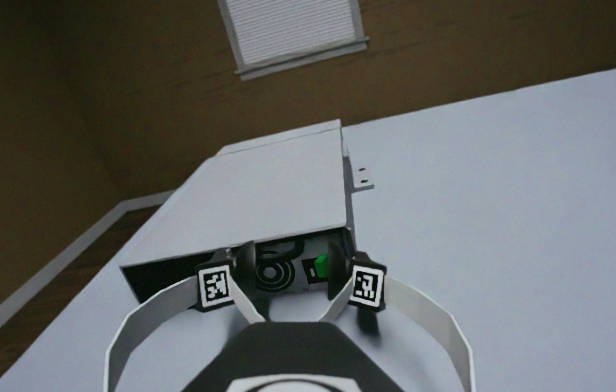

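Emit:
{"fn": "execute_actions", "kwargs": {
  "actions": [
    {"r1":{"joints":{"gripper_m":-0.005,"lift_m":0.711,"arm_m":0.268},"contact_limits":{"arm_m":0.35}}}
  ],
  "cameras": []
}}

Emit:
{"fn": "execute_actions", "kwargs": {
  "actions": [
    {"r1":{"joints":{"gripper_m":-0.038,"lift_m":0.708,"arm_m":0.275},"contact_limits":{"arm_m":0.35}}}
  ],
  "cameras": ["r1_wrist_camera"]
}}

Emit:
{"fn": "execute_actions", "kwargs": {
  "actions": [
    {"r1":{"joints":{"arm_m":0.22},"pace":"max"}}
  ],
  "cameras": ["r1_wrist_camera"]
}}

Scene clock: 125.70 s.
r1.base_odometry: x=-0.290 y=+0.862 heading=+2.486 (m, m, rad; r1's odometry frame)
r1.turned_by_wheels: +0.000 (rad since the last result)
r1.turned_by_imu: +0.001 (rad since the last result)
r1.base_tilt: forward=-0.1 right=-0.4 (deg)
r1.lidar_m: 0.39 0.41 1.76 1.71 1.94 1.66 1.58 1.68 2.32 2.40 0.53 0.41
r1.base_status: not commanded
r1.joint_positions: lift_m=+0.711 arm_m=+0.266 wrist_yaw_rad=+0.199 wrist_pitch_rad=+0.305 wrist_roll_rad=+0.300 gripper_m=-0.004
r1.joint_status: all done
r1.motor_effort: lift_m=+17(15) arm_m=+10(14) wrist_yaw_rad=-1(12) wrist_pitch_rad=-16(21) wrist_roll_rad=+0(0) gripper_m=-25(25) wheel_0=+3(3) wheel_1=+2(2) wheel_2=-4(9) (%)
r1.contact_limits: arm_m 0.35
r1.hand_pose: x=+0.7241 y=-0.0312 z=+0.8027 quat_wxyz=(+0.975, +0.132, +0.164, +0.075) (m; r1's base frame)
r1.wrist_depth_mm: - - - - - - - / - - - - - - - / - - - 442 500 424 375 / - - 334 283 351 309 281 / - 353 243 231 262 243 228 / 1921 254 202 233 186 193 187 / 251 226 221 - 184 169 -
r2.base_odometry: x=+0.421 y=-1.300 heading=-2.413 (m, m, rad; r2's odometry frame)
r2.turned_by_wheels: +0.000 (rad since the last result)
r2.turned_by_imu: +0.000 (rad since the last result)
r2.base_tilt: forward=+0.1 right=-0.2 (deg)
r2.lidar_m: 0.45 0.49 0.69 2.62 2.76 1.02 1.00 2.88 2.14 2.09 0.92 0.49
r2.base_status: not commanded
r2.joint_positions: lift_m=+1.060 arm_m=+0.002 wrist_yaw_rad=+0.000 wrist_pitch_rad=+0.901 wrist_roll_rad=+0.040 gripper_m=+0.100
r2.joint_status: not commanded
r2.motor_effort: lift_m=+22(22) arm_m=+0(0) wrist_yaw_rad=+1(1) wrist_pitch_rad=-5(4) wrist_roll_rad=-2(2) gripper_m=-2(1) wheel_0=+3(3) wheel_1=+1(1) wheel_2=-1(1) (%)
r2.hand_pose: x=+0.3515 y=-0.0874 z=+1.0119 quat_wxyz=(+0.900, +0.018, +0.436, -0.009) (m; r2's base frame)
r2.wrist_depth_mm: 668 668 661 654 640 469 469 / 544 549 544 539 535 525 530 / 469 469 466 459 455 591 621 / 410 407 407 404 402 683 741 / 878 878 891 878 854 904 904 / 1138 1078 213 1098 216 1160 1160 / 1182 1138 1138 123 1160 1138 1138
pictures: none
No camera images: the call's "cameras" was empty. Leave "cameras" out to get every camera's image.

Scene clock: 126.70 s.
r1.base_odometry: x=-0.290 y=+0.862 heading=+2.486 (m, m, rad; r1's odometry frame)
r1.turned_by_wheels: +0.000 (rad since the last result)
r1.turned_by_imu: +0.001 (rad since the last result)
r1.base_tilt: forward=+0.0 right=-0.4 (deg)
r1.lidar_m: 0.37 0.39 1.76 1.72 1.95 1.64 1.59 1.64 2.29 2.38 0.57 0.40
r1.base_status: not commanded
r1.joint_positions: lift_m=+0.708 arm_m=+0.273 wrist_yaw_rad=+0.200 wrist_pitch_rad=+0.305 wrist_roll_rad=+0.300 gripper_m=-0.037
r1.joint_status: all done
r1.motor_effort: lift_m=+16(17) arm_m=+9(16) wrist_yaw_rad=-3(13) wrist_pitch_rad=-14(19) wrist_roll_rad=-1(3) gripper_m=-30(31) wheel_0=+4(4) wheel_1=+2(4) wheel_2=-3(10) (%)
r1.contact_limits: arm_m 0.35
r1.hand_pose: x=+0.7313 y=-0.0309 z=+0.7999 quat_wxyz=(+0.975, +0.132, +0.164, +0.075) (m; r1's base frame)
r1.wrist_depth_mm: - - - - - - - / - - - - - - 574 / - - - 430 496 418 368 / - - 327 279 345 306 274 / - 290 236 225 257 238 224 / 1808 167 198 230 181 185 186 / 243 224 217 - 182 166 -
r2.base_odometry: x=+0.421 y=-1.300 heading=-2.413 (m, m, rad; r2's odometry frame)
r2.turned_by_wheels: +0.000 (rad since the last result)
r2.turned_by_imu: +0.000 (rad since the last result)
r2.base_tilt: forward=+0.1 right=-0.2 (deg)
r2.lidar_m: 0.47 0.51 0.71 2.63 2.78 1.00 0.96 2.88 2.16 2.10 0.93 0.48
r2.base_status: not commanded
r2.joint_positions: lift_m=+1.060 arm_m=+0.002 wrist_yaw_rad=+0.000 wrist_pitch_rad=+0.901 wrist_roll_rad=+0.040 gripper_m=+0.100
r2.joint_status: not commanded
r2.motor_effort: lift_m=+22(22) arm_m=+0(0) wrist_yaw_rad=+0(0) wrist_pitch_rad=-5(4) wrist_roll_rad=+0(0) gripper_m=-1(0) wheel_0=+3(3) wheel_1=+1(1) wheel_2=-1(2) (%)
r2.hand_pose: x=+0.3515 y=-0.0874 z=+1.0119 quat_wxyz=(+0.900, +0.018, +0.436, -0.009) (m; r2's base frame)
r2.wrist_depth_mm: 661 661 654 647 640 466 469 / 549 549 549 544 535 530 530 / 469 469 466 466 459 591 615 / 413 407 407 404 402 676 741 / 878 878 878 891 866 904 904 / 1138 1078 213 1098 216 1160 1182 / 1182 1160 1182 123 1160 1138 1160
pictures: r1_wrist_camera
camera_calibration (this result's frames):
r1_wrist_camera: T_world_to_cam=[[0.0729273, -0.960337, -0.269136, 0.124322], [-0.37732, 0.22323, -0.898776, 1.04771], [0.923207, 0.167096, -0.346075, -0.164775], [0, 0, 0, 1]] pos_world=[0.538378, -0.0869573, 0.918095]
Images, in order (width x height): r1_wrist_camera 616x392.

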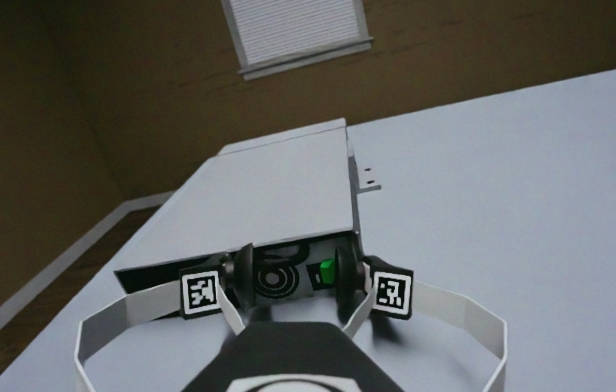

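Scene clock: 127.53 s.
r1.base_odometry: x=-0.290 y=+0.862 heading=+2.486 (m, m, rad; r1's odometry frame)
r1.turned_by_wheels: +0.000 (rad since the last result)
r1.turned_by_imu: +0.000 (rad since the last result)
r1.base_tilt: forward=+0.0 right=-0.3 (deg)
r1.lidar_m: 0.39 0.41 1.74 1.71 1.93 1.63 1.60 1.66 2.31 2.39 0.56 0.40
r1.base_status: not commanded
r1.joint_positions: lift_m=+0.708 arm_m=+0.222 wrist_yaw_rad=+0.200 wrist_pitch_rad=+0.302 wrist_roll_rad=+0.300 gripper_m=-0.037
r1.joint_status: all done
r1.motor_effort: lift_m=+19(18) arm_m=-9(15) wrist_yaw_rad=-1(7) wrist_pitch_rad=-6(14) wrist_roll_rad=-1(0) gripper_m=-18(33) wheel_0=+1(4) wheel_1=+0(2) wheel_2=-1(4) (%)
r1.hand_pose: x=+0.6797 y=-0.0310 z=+0.8005 quat_wxyz=(+0.975, +0.132, +0.163, +0.075) (m; r1's base frame)
r1.wrist_depth_mm: - - - - - - - / - - - - - - 574 / - - - 439 504 424 375 / - - 332 281 349 309 278 / - 375 319 266 266 242 226 / 1863 283 181 202 176 197 186 / 249 221 220 - 181 164 -
r2.base_odometry: x=+0.421 y=-1.300 heading=-2.413 (m, m, rad; r2's odometry frame)
r2.turned_by_wheels: +0.000 (rad since the last result)
r2.turned_by_imu: +0.000 (rad since the last result)
r2.base_tilt: forward=+0.2 right=-0.2 (deg)
r2.lidar_m: 0.47 0.50 0.73 2.62 2.76 1.02 0.98 2.86 2.14 2.09 0.97 0.49
r2.base_status: not commanded
r2.joint_positions: lift_m=+1.060 arm_m=+0.002 wrist_yaw_rad=+0.000 wrist_pitch_rad=+0.901 wrist_roll_rad=+0.040 gripper_m=+0.100
r2.joint_status: not commanded
r2.motor_effort: lift_m=+21(22) arm_m=+0(1) wrist_yaw_rad=+0(0) wrist_pitch_rad=-4(4) wrist_roll_rad=+0(1) gripper_m=-1(0) wheel_0=+3(3) wheel_1=+1(1) wheel_2=-1(1) (%)
r2.hand_pose: x=+0.3515 y=-0.0874 z=+1.0119 quat_wxyz=(+0.900, +0.018, +0.436, -0.009) (m; r2's base frame)
r2.wrist_depth_mm: 668 661 661 654 640 466 466 / 549 549 544 539 535 530 530 / 466 473 469 462 455 597 615 / 410 407 407 402 399 676 741 / 866 878 878 891 854 904 917 / 1118 1098 214 1098 216 1160 1160 / 1182 1160 1160 123 1160 1138 1138
pictures: r1_wrist_camera
camera_calibration (this result's frames):
r1_wrist_camera: T_world_to_cam=[[0.0729599, -0.960188, -0.269659, 0.128522], [-0.375147, 0.224101, -0.899468, 1.02784], [0.924089, 0.166787, -0.343862, -0.119305], [0, 0, 0, 1]] pos_world=[0.486464, -0.0870353, 0.918143]
Images, in order (width x height): r1_wrist_camera 616x392.

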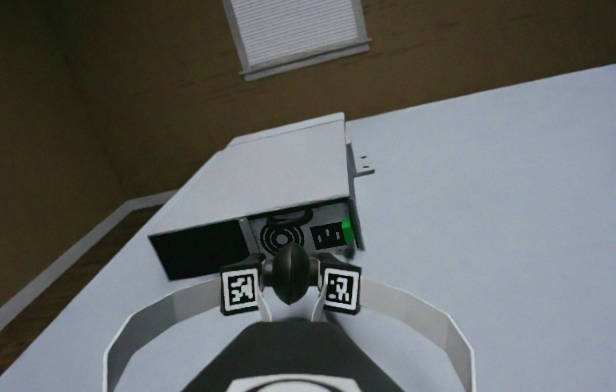

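Emit:
{"fn": "execute_actions", "kwargs": {
  "actions": [],
  "cameras": ["r1_wrist_camera","r1_head_camera"]
}}

Scene clock: 128.10 s.
r1.base_odometry: x=-0.290 y=+0.862 heading=+2.486 (m, m, rad; r1's odometry frame)
r1.turned_by_wheels: +0.000 (rad since the last result)
r1.turned_by_imu: +0.000 (rad since the last result)
r1.base_tilt: forward=+0.0 right=-0.4 (deg)
r1.lidar_m: 0.39 0.41 1.76 1.69 1.92 1.67 1.59 1.66 2.32 2.38 0.58 0.39
r1.base_status: not commanded
r1.joint_positions: lift_m=+0.708 arm_m=+0.222 wrist_yaw_rad=+0.200 wrist_pitch_rad=+0.302 wrist_roll_rad=+0.300 gripper_m=-0.037
r1.joint_status: all done
r1.motor_effort: lift_m=+18(18) arm_m=-9(15) wrist_yaw_rad=+0(7) wrist_pitch_rad=-7(14) wrist_roll_rad=-2(0) gripper_m=-21(33) wheel_0=+1(4) wheel_1=+0(2) wheel_2=-1(4) (%)
r1.hand_pose: x=+0.6797 y=-0.0310 z=+0.8005 quat_wxyz=(+0.975, +0.132, +0.163, +0.075) (m; r1's base frame)
r1.wrist_depth_mm: - - - - - - - / - - - - - - 569 / - - - 439 504 424 377 / - - 334 281 351 307 279 / - 375 320 266 267 241 225 / 1863 285 180 201 175 197 186 / 249 221 220 - 182 163 -
r2.base_odometry: x=+0.421 y=-1.300 heading=-2.413 (m, m, rad; r2's odometry frame)
r2.turned_by_wheels: +0.000 (rad since the last result)
r2.turned_by_imu: +0.000 (rad since the last result)
r2.base_tilt: forward=+0.1 right=-0.2 (deg)
r2.lidar_m: 0.45 0.50 0.72 2.61 2.77 1.02 0.99 2.86 2.17 2.08 0.93 0.48
r2.base_status: not commanded
r2.joint_positions: lift_m=+1.060 arm_m=+0.002 wrist_yaw_rad=+0.000 wrist_pitch_rad=+0.901 wrist_roll_rad=+0.040 gripper_m=+0.100
r2.joint_status: not commanded
r2.motor_effort: lift_m=+21(22) arm_m=+0(1) wrist_yaw_rad=+0(0) wrist_pitch_rad=-5(4) wrist_roll_rad=-2(1) gripper_m=-2(0) wheel_0=+3(3) wheel_1=+1(1) wheel_2=-1(1) (%)
r2.hand_pose: x=+0.3515 y=-0.0874 z=+1.0119 quat_wxyz=(+0.900, +0.018, +0.436, -0.009) (m; r2's base frame)
r2.wrist_depth_mm: 668 668 654 647 647 469 469 / 549 554 544 539 535 535 535 / 469 469 462 462 459 591 621 / 413 407 404 404 399 676 732 / 878 878 878 891 866 891 891 / 1118 1098 214 1118 216 1160 1160 / 1182 1160 1182 123 1160 1138 1160
pictures: r1_head_camera, r1_wrist_camera
camera_calibration (this result's frames):
r1_wrist_camera: T_world_to_cam=[[0.0729598, -0.960188, -0.269659, 0.128523], [-0.375147, 0.224101, -0.899468, 1.02784], [0.924089, 0.166787, -0.343862, -0.119305], [0, 0, 0, 1]] pos_world=[0.486464, -0.0870353, 0.918143]
Images, in order (width x height): r1_head_camera 420x560, r1_wrist_camera 616x392.

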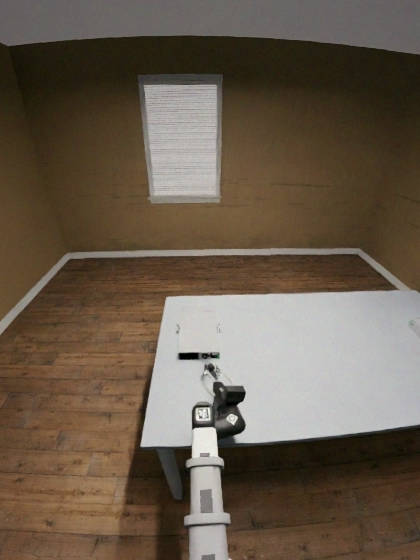

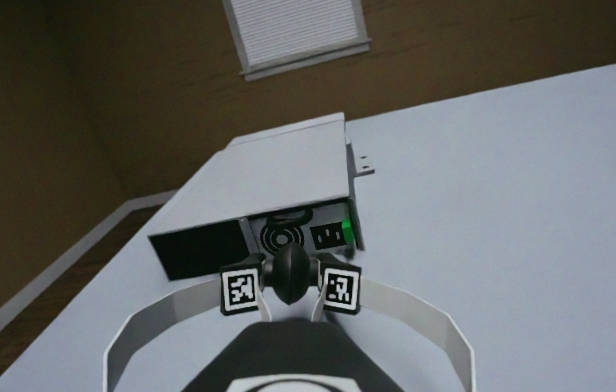

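Emit:
{"fn": "zoom_image", "kwargs": {
  "camera": "r1_wrist_camera",
  "region": [220, 180, 400, 290]
}}

Region (220, 180, 400, 290) of r1_wrist_camera's 616x392 image, scaled by 2.800.

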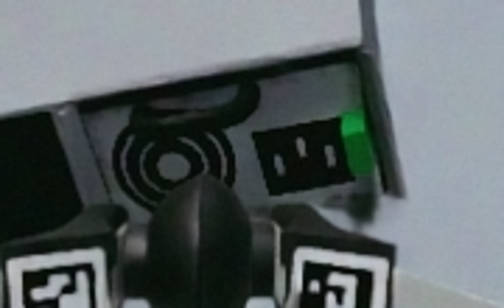

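Emit:
{"fn": "execute_actions", "kwargs": {
  "actions": [
    {"r1":{"joints":{"gripper_m":0.068,"lift_m":0.713,"arm_m":0.225}}}
  ],
  "cameras": []
}}

Emit:
{"fn": "execute_actions", "kwargs": {
  "actions": [
    {"r1":{"joints":{"arm_m":0.244}}}
  ],
  "cameras": []
}}

Emit:
{"fn": "execute_actions", "kwargs": {
  "actions": [
    {"r1":{"joints":{"arm_m":0.248,"gripper_m":0.048}}}
  ],
  "cameras": []
}}

Emit:
{"fn": "execute_actions", "kwargs": {
  "actions": [
    {"r1":{"joints":{"arm_m":0.257,"gripper_m":0.025}}}
  ],
  "cameras": []
}}

Emit:
{"fn": "execute_actions", "kwargs": {
  "actions": [
    {"r1":{"joints":{"arm_m":0.264,"gripper_m":0.02}}}
  ],
  "cameras": ["r1_wrist_camera"]
}}

Emit:
{"fn": "zoom_image", "kwargs": {
  "camera": "r1_wrist_camera",
  "region": [180, 180, 420, 330]
}}

Scene clock: 131.37 s.
r1.base_odometry: x=-0.290 y=+0.862 heading=+2.486 (m, m, rad; r1's odometry frame)
r1.turned_by_wheels: +0.000 (rad since the last result)
r1.turned_by_imu: +0.000 (rad since the last result)
r1.base_tilt: forward=-0.1 right=-0.3 (deg)
r1.lidar_m: 0.39 0.41 1.73 1.71 1.93 1.65 1.56 1.66 2.29 2.40 0.57 0.41
r1.base_status: not commanded
r1.joint_positions: lift_m=+0.713 arm_m=+0.223 wrist_yaw_rad=+0.200 wrist_pitch_rad=+0.302 wrist_roll_rad=+0.300 gripper_m=+0.068
r1.joint_status: all done
r1.motor_effort: lift_m=+22(23) arm_m=+9(8) wrist_yaw_rad=-2(1) wrist_pitch_rad=-8(7) wrist_roll_rad=-1(1) gripper_m=-3(18) wheel_0=+1(1) wheel_1=+0(0) wheel_2=-1(1) (%)
r1.hand_pose: x=+0.6816 y=-0.0310 z=+0.8051 quat_wxyz=(+0.975, +0.132, +0.163, +0.075) (m; r1's base frame)
r1.wrist_depth_mm: - - - - - - - / - - - - - - 591 / - - - 455 521 436 387 / - - 347 293 359 317 287 / - 397 286 279 259 248 233 / 1921 283 243 236 203 204 190 / 255 230 227 - 188 170 -
r2.base_odometry: x=+0.421 y=-1.300 heading=-2.413 (m, m, rad; r2's odometry frame)
r2.turned_by_wheels: +0.000 (rad since the last result)
r2.turned_by_imu: +0.001 (rad since the last result)
r2.base_tilt: forward=+0.2 right=-0.2 (deg)
r2.lidar_m: 0.45 0.48 0.72 2.61 2.78 1.02 0.99 2.90 2.13 2.09 0.96 0.49
r2.base_status: not commanded
r2.joint_positions: lift_m=+1.060 arm_m=+0.002 wrist_yaw_rad=+0.000 wrist_pitch_rad=+0.901 wrist_roll_rad=+0.040 gripper_m=+0.100
r2.joint_status: not commanded
r2.motor_effort: lift_m=+21(21) arm_m=-1(0) wrist_yaw_rad=+0(0) wrist_pitch_rad=-5(4) wrist_roll_rad=+0(0) gripper_m=-1(1) wheel_0=+3(3) wheel_1=+1(1) wheel_2=-2(2) (%)
r2.hand_pose: x=+0.3515 y=-0.0874 z=+1.0119 quat_wxyz=(+0.900, +0.018, +0.436, -0.009) (m; r2's base frame)
r2.wrist_depth_mm: 668 661 654 647 634 466 469 / 549 549 549 544 539 530 530 / 469 466 466 462 459 591 615 / 410 410 407 404 399 676 723 / 878 878 878 891 866 891 904 / 1138 1098 213 1118 216 1182 1182 / 1182 1160 1160 123 1160 1118 1138
pictures: none
No camera images: the call's "cameras" was empty. Leave "cameras" out to get every camera's image.

Scene clock: 132.10 s.
r1.base_odometry: x=-0.290 y=+0.862 heading=+2.486 (m, m, rad; r1's odometry frame)
r1.turned_by_wheels: +0.000 (rad since the last result)
r1.turned_by_imu: +0.000 (rad since the last result)
r1.base_tilt: forward=-0.1 right=-0.4 (deg)
r1.lidar_m: 0.37 0.42 1.76 1.72 1.90 1.64 1.59 1.65 2.29 2.37 0.57 0.40
r1.base_status: not commanded
r1.joint_positions: lift_m=+0.713 arm_m=+0.242 wrist_yaw_rad=+0.200 wrist_pitch_rad=+0.302 wrist_roll_rad=+0.300 gripper_m=+0.068
r1.joint_status: all done
r1.motor_effort: lift_m=+22(23) arm_m=+9(8) wrist_yaw_rad=-3(2) wrist_pitch_rad=-7(8) wrist_roll_rad=+1(0) gripper_m=-1(2) wheel_0=+1(1) wheel_1=+0(0) wheel_2=-1(1) (%)
r1.hand_pose: x=+0.7006 y=-0.0310 z=+0.8051 quat_wxyz=(+0.975, +0.132, +0.163, +0.075) (m; r1's base frame)
r1.wrist_depth_mm: - - - - - - - / - - - - - - 585 / - - - 449 521 433 387 / - - 345 293 359 317 287 / - 397 265 260 255 248 233 / 1863 285 243 236 204 203 191 / 255 232 226 - 188 171 -
r2.base_odometry: x=+0.421 y=-1.300 heading=-2.413 (m, m, rad; r2's odometry frame)
r2.turned_by_wheels: +0.000 (rad since the last result)
r2.turned_by_imu: +0.000 (rad since the last result)
r2.base_tilt: forward=+0.1 right=-0.2 (deg)
r2.lidar_m: 0.45 0.50 0.71 2.60 2.75 1.03 1.00 2.89 2.16 2.09 0.97 0.50
r2.base_status: not commanded
r2.joint_positions: lift_m=+1.060 arm_m=+0.002 wrist_yaw_rad=+0.000 wrist_pitch_rad=+0.901 wrist_roll_rad=+0.040 gripper_m=+0.100
r2.joint_status: not commanded
r2.motor_effort: lift_m=+21(22) arm_m=+0(0) wrist_yaw_rad=+0(0) wrist_pitch_rad=-4(4) wrist_roll_rad=+1(0) gripper_m=-2(1) wheel_0=+3(3) wheel_1=+1(1) wheel_2=-1(2) (%)
r2.hand_pose: x=+0.3515 y=-0.0874 z=+1.0119 quat_wxyz=(+0.900, +0.018, +0.436, -0.009) (m; r2's base frame)
r2.wrist_depth_mm: 661 668 661 647 640 466 469 / 554 549 549 539 535 530 530 / 469 466 466 462 455 597 621 / 413 407 404 402 402 676 732 / 854 878 878 904 854 904 904 / 1118 1078 213 1098 216 1182 1182 / 1160 1160 1160 123 1138 1118 1138
pictures: none
No camera images: the call's "cameras" was empty. Leave "cameras" out to get every camera's image.

Scene clock: 133.03 s.
r1.base_odometry: x=-0.290 y=+0.862 heading=+2.486 (m, m, rad; r1's odometry frame)
r1.turned_by_wheels: +0.000 (rad since the last result)
r1.turned_by_imu: +0.000 (rad since the last result)
r1.base_tilt: forward=+0.0 right=-0.4 (deg)
r1.lidar_m: 0.38 0.40 1.75 1.71 1.94 1.65 1.60 1.67 2.28 2.39 0.55 0.42
r1.base_status: not commanded
r1.joint_positions: lift_m=+0.713 arm_m=+0.246 wrist_yaw_rad=+0.197 wrist_pitch_rad=+0.303 wrist_roll_rad=+0.300 gripper_m=+0.048
r1.joint_status: all done
r1.motor_effort: lift_m=+23(23) arm_m=+9(9) wrist_yaw_rad=+7(8) wrist_pitch_rad=-9(10) wrist_roll_rad=-2(1) gripper_m=-4(7) wheel_0=+1(1) wheel_1=+0(0) wheel_2=-2(2) (%)
r1.hand_pose: x=+0.7045 y=-0.0319 z=+0.8049 quat_wxyz=(+0.975, +0.132, +0.163, +0.073) (m; r1's base frame)
r1.wrist_depth_mm: - - - - - - - / - - - - - - 585 / - - - 452 512 433 384 / - - 343 293 359 315 287 / - 366 263 256 267 248 232 / 1808 287 213 234 195 203 191 / 253 229 225 - 187 170 -
r2.base_odometry: x=+0.421 y=-1.300 heading=-2.413 (m, m, rad; r2's odometry frame)
r2.turned_by_wheels: +0.000 (rad since the last result)
r2.turned_by_imu: +0.000 (rad since the last result)
r2.base_tilt: forward=+0.2 right=-0.2 (deg)
r2.lidar_m: 0.44 0.52 0.72 2.63 2.78 1.04 0.99 2.88 2.14 2.11 0.94 0.48
r2.base_status: not commanded
r2.joint_positions: lift_m=+1.060 arm_m=+0.002 wrist_yaw_rad=+0.000 wrist_pitch_rad=+0.901 wrist_roll_rad=+0.040 gripper_m=+0.100
r2.joint_status: not commanded
r2.motor_effort: lift_m=+21(21) arm_m=+0(0) wrist_yaw_rad=+0(0) wrist_pitch_rad=-4(5) wrist_roll_rad=+1(1) gripper_m=-1(2) wheel_0=+3(3) wheel_1=+1(1) wheel_2=-2(2) (%)
r2.hand_pose: x=+0.3515 y=-0.0874 z=+1.0119 quat_wxyz=(+0.900, +0.018, +0.436, -0.009) (m; r2's base frame)
r2.wrist_depth_mm: 661 668 654 654 647 469 469 / 554 549 544 544 539 530 530 / 473 466 466 462 459 597 615 / 410 410 404 402 402 676 741 / 878 878 891 891 854 904 904 / 1138 1078 213 1098 216 1160 1160 / 1182 1160 1182 123 1138 1138 1138
pictures: none
No camera images: the call's "cameras" was empty. Leave "cameras" out to get every camera's image.

Scene clock: 134.00 s.
r1.base_odometry: x=-0.290 y=+0.862 heading=+2.486 (m, m, rad; r1's odometry frame)
r1.turned_by_wheels: +0.000 (rad since the last result)
r1.turned_by_imu: +0.000 (rad since the last result)
r1.base_tilt: forward=+0.0 right=-0.4 (deg)
r1.lidar_m: 0.38 0.42 1.75 1.73 1.92 1.64 1.56 1.68 2.30 2.37 0.57 0.39
r1.base_status: not commanded
r1.joint_positions: lift_m=+0.713 arm_m=+0.255 wrist_yaw_rad=+0.197 wrist_pitch_rad=+0.304 wrist_roll_rad=+0.300 gripper_m=+0.025
r1.joint_status: all done
r1.motor_effort: lift_m=+23(22) arm_m=+9(10) wrist_yaw_rad=+5(15) wrist_pitch_rad=-13(15) wrist_roll_rad=+0(1) gripper_m=-10(9) wheel_0=+0(1) wheel_1=+0(1) wheel_2=-3(3) (%)
r1.hand_pose: x=+0.7134 y=-0.0317 z=+0.8045 quat_wxyz=(+0.975, +0.132, +0.164, +0.074) (m; r1's base frame)
r1.wrist_depth_mm: - - - - - - - / - - - - - - 585 / - - - 445 512 430 382 / - - 338 287 355 314 285 / - 357 254 244 268 246 230 / 1863 285 191 231 193 202 190 / 253 227 224 - 186 167 -
r2.base_odometry: x=+0.421 y=-1.300 heading=-2.413 (m, m, rad; r2's odometry frame)
r2.turned_by_wheels: +0.000 (rad since the last result)
r2.turned_by_imu: +0.000 (rad since the last result)
r2.base_tilt: forward=+0.1 right=-0.2 (deg)
r2.lidar_m: 0.44 0.49 0.71 2.62 2.77 1.02 0.99 2.87 2.16 2.08 0.97 0.49
r2.base_status: not commanded
r2.joint_positions: lift_m=+1.060 arm_m=+0.002 wrist_yaw_rad=+0.000 wrist_pitch_rad=+0.901 wrist_roll_rad=+0.040 gripper_m=+0.100
r2.joint_status: not commanded
r2.motor_effort: lift_m=+22(21) arm_m=+0(1) wrist_yaw_rad=+0(0) wrist_pitch_rad=-5(4) wrist_roll_rad=+0(1) gripper_m=-2(1) wheel_0=+3(3) wheel_1=+1(1) wheel_2=-2(2) (%)
r2.hand_pose: x=+0.3515 y=-0.0874 z=+1.0119 quat_wxyz=(+0.900, +0.018, +0.436, -0.009) (m; r2's base frame)
r2.wrist_depth_mm: 661 661 654 647 647 469 466 / 554 549 544 539 535 530 530 / 469 466 466 459 455 585 621 / 410 407 404 404 399 683 732 / 866 866 891 891 854 891 891 / 1118 1078 213 1118 216 1182 1160 / 1182 1160 1182 123 1160 1138 1138
pictures: none
No camera images: the call's "cameras" was empty. Leave "cameras" out to get every camera's image.

Scene clock: 134.60 s.
r1.base_odometry: x=-0.290 y=+0.862 heading=+2.486 (m, m, rad; r1's odometry frame)
r1.turned_by_wheels: +0.000 (rad since the last result)
r1.turned_by_imu: +0.000 (rad since the last result)
r1.base_tilt: forward=-0.1 right=-0.4 (deg)
r1.lidar_m: 0.40 0.40 1.73 1.72 1.93 1.67 1.57 1.64 2.33 2.38 0.58 0.41
r1.base_status: not commanded
r1.joint_positions: lift_m=+0.713 arm_m=+0.261 wrist_yaw_rad=+0.195 wrist_pitch_rad=+0.307 wrist_roll_rad=+0.300 gripper_m=+0.020
r1.joint_status: all done
r1.motor_effort: lift_m=+22(22) arm_m=+14(14) wrist_yaw_rad=+12(13) wrist_pitch_rad=-20(20) wrist_roll_rad=-2(0) gripper_m=-11(13) wheel_0=+0(0) wheel_1=+0(0) wheel_2=-7(7) (%)
r1.hand_pose: x=+0.7191 y=-0.0324 z=+0.8039 quat_wxyz=(+0.975, +0.132, +0.165, +0.072) (m; r1's base frame)
r1.wrist_depth_mm: - - - - - - - / - - - - - - 574 / - - - 439 504 427 377 / - - 336 286 351 312 283 / - 349 249 239 267 246 229 / 1808 274 194 232 190 200 189 / 252 225 223 - 186 168 -
r2.base_odometry: x=+0.421 y=-1.300 heading=-2.413 (m, m, rad; r2's odometry frame)
r2.turned_by_wheels: +0.000 (rad since the last result)
r2.turned_by_imu: +0.000 (rad since the last result)
r2.base_tilt: forward=+0.1 right=-0.2 (deg)
r2.lidar_m: 0.44 0.48 0.74 2.63 2.75 1.02 0.99 2.91 2.18 2.09 0.96 0.50
r2.base_status: not commanded
r2.joint_positions: lift_m=+1.060 arm_m=+0.002 wrist_yaw_rad=+0.000 wrist_pitch_rad=+0.901 wrist_roll_rad=+0.040 gripper_m=+0.100
r2.joint_status: not commanded
r2.motor_effort: lift_m=+22(22) arm_m=+0(0) wrist_yaw_rad=+0(0) wrist_pitch_rad=-4(4) wrist_roll_rad=+0(0) gripper_m=-2(2) wheel_0=+3(3) wheel_1=+1(1) wheel_2=-2(2) (%)
r2.hand_pose: x=+0.3515 y=-0.0874 z=+1.0119 quat_wxyz=(+0.900, +0.018, +0.436, -0.009) (m; r2's base frame)
r2.wrist_depth_mm: 661 654 661 654 647 466 469 / 554 549 544 544 535 530 530 / 473 469 462 462 459 597 615 / 410 407 407 404 402 676 732 / 878 878 891 904 854 904 891 / 1138 1078 213 1098 216 1160 1160 / 1182 1138 1160 123 1138 1138 1160
pictures: r1_wrist_camera
camera_calibration (this result's frames):
r1_wrist_camera: T_world_to_cam=[[0.0672013, -0.960763, -0.269107, 0.128865], [-0.378137, 0.22507, -0.897973, 1.04697], [0.923307, 0.162104, -0.348175, -0.150409], [0, 0, 0, 1]] pos_world=[0.526111, -0.087451, 0.922459]
Images, in order (width x height): r1_wrist_camera 616x392.

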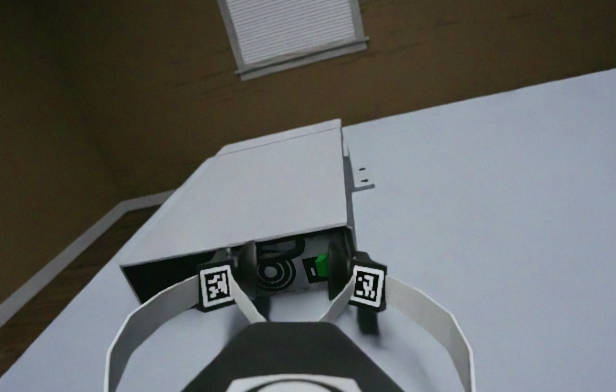

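Region (180, 180, 420, 330) of r1_wrist_camera's 616x392 image, scaled by 2.100; it fills the top 315 rows of this view, and the rest is white.

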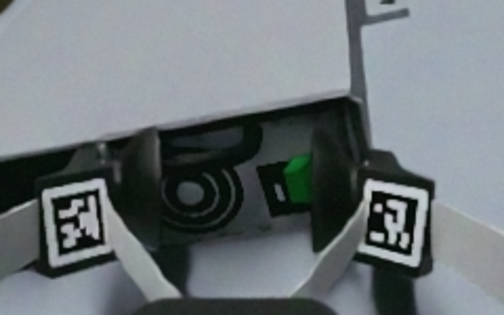

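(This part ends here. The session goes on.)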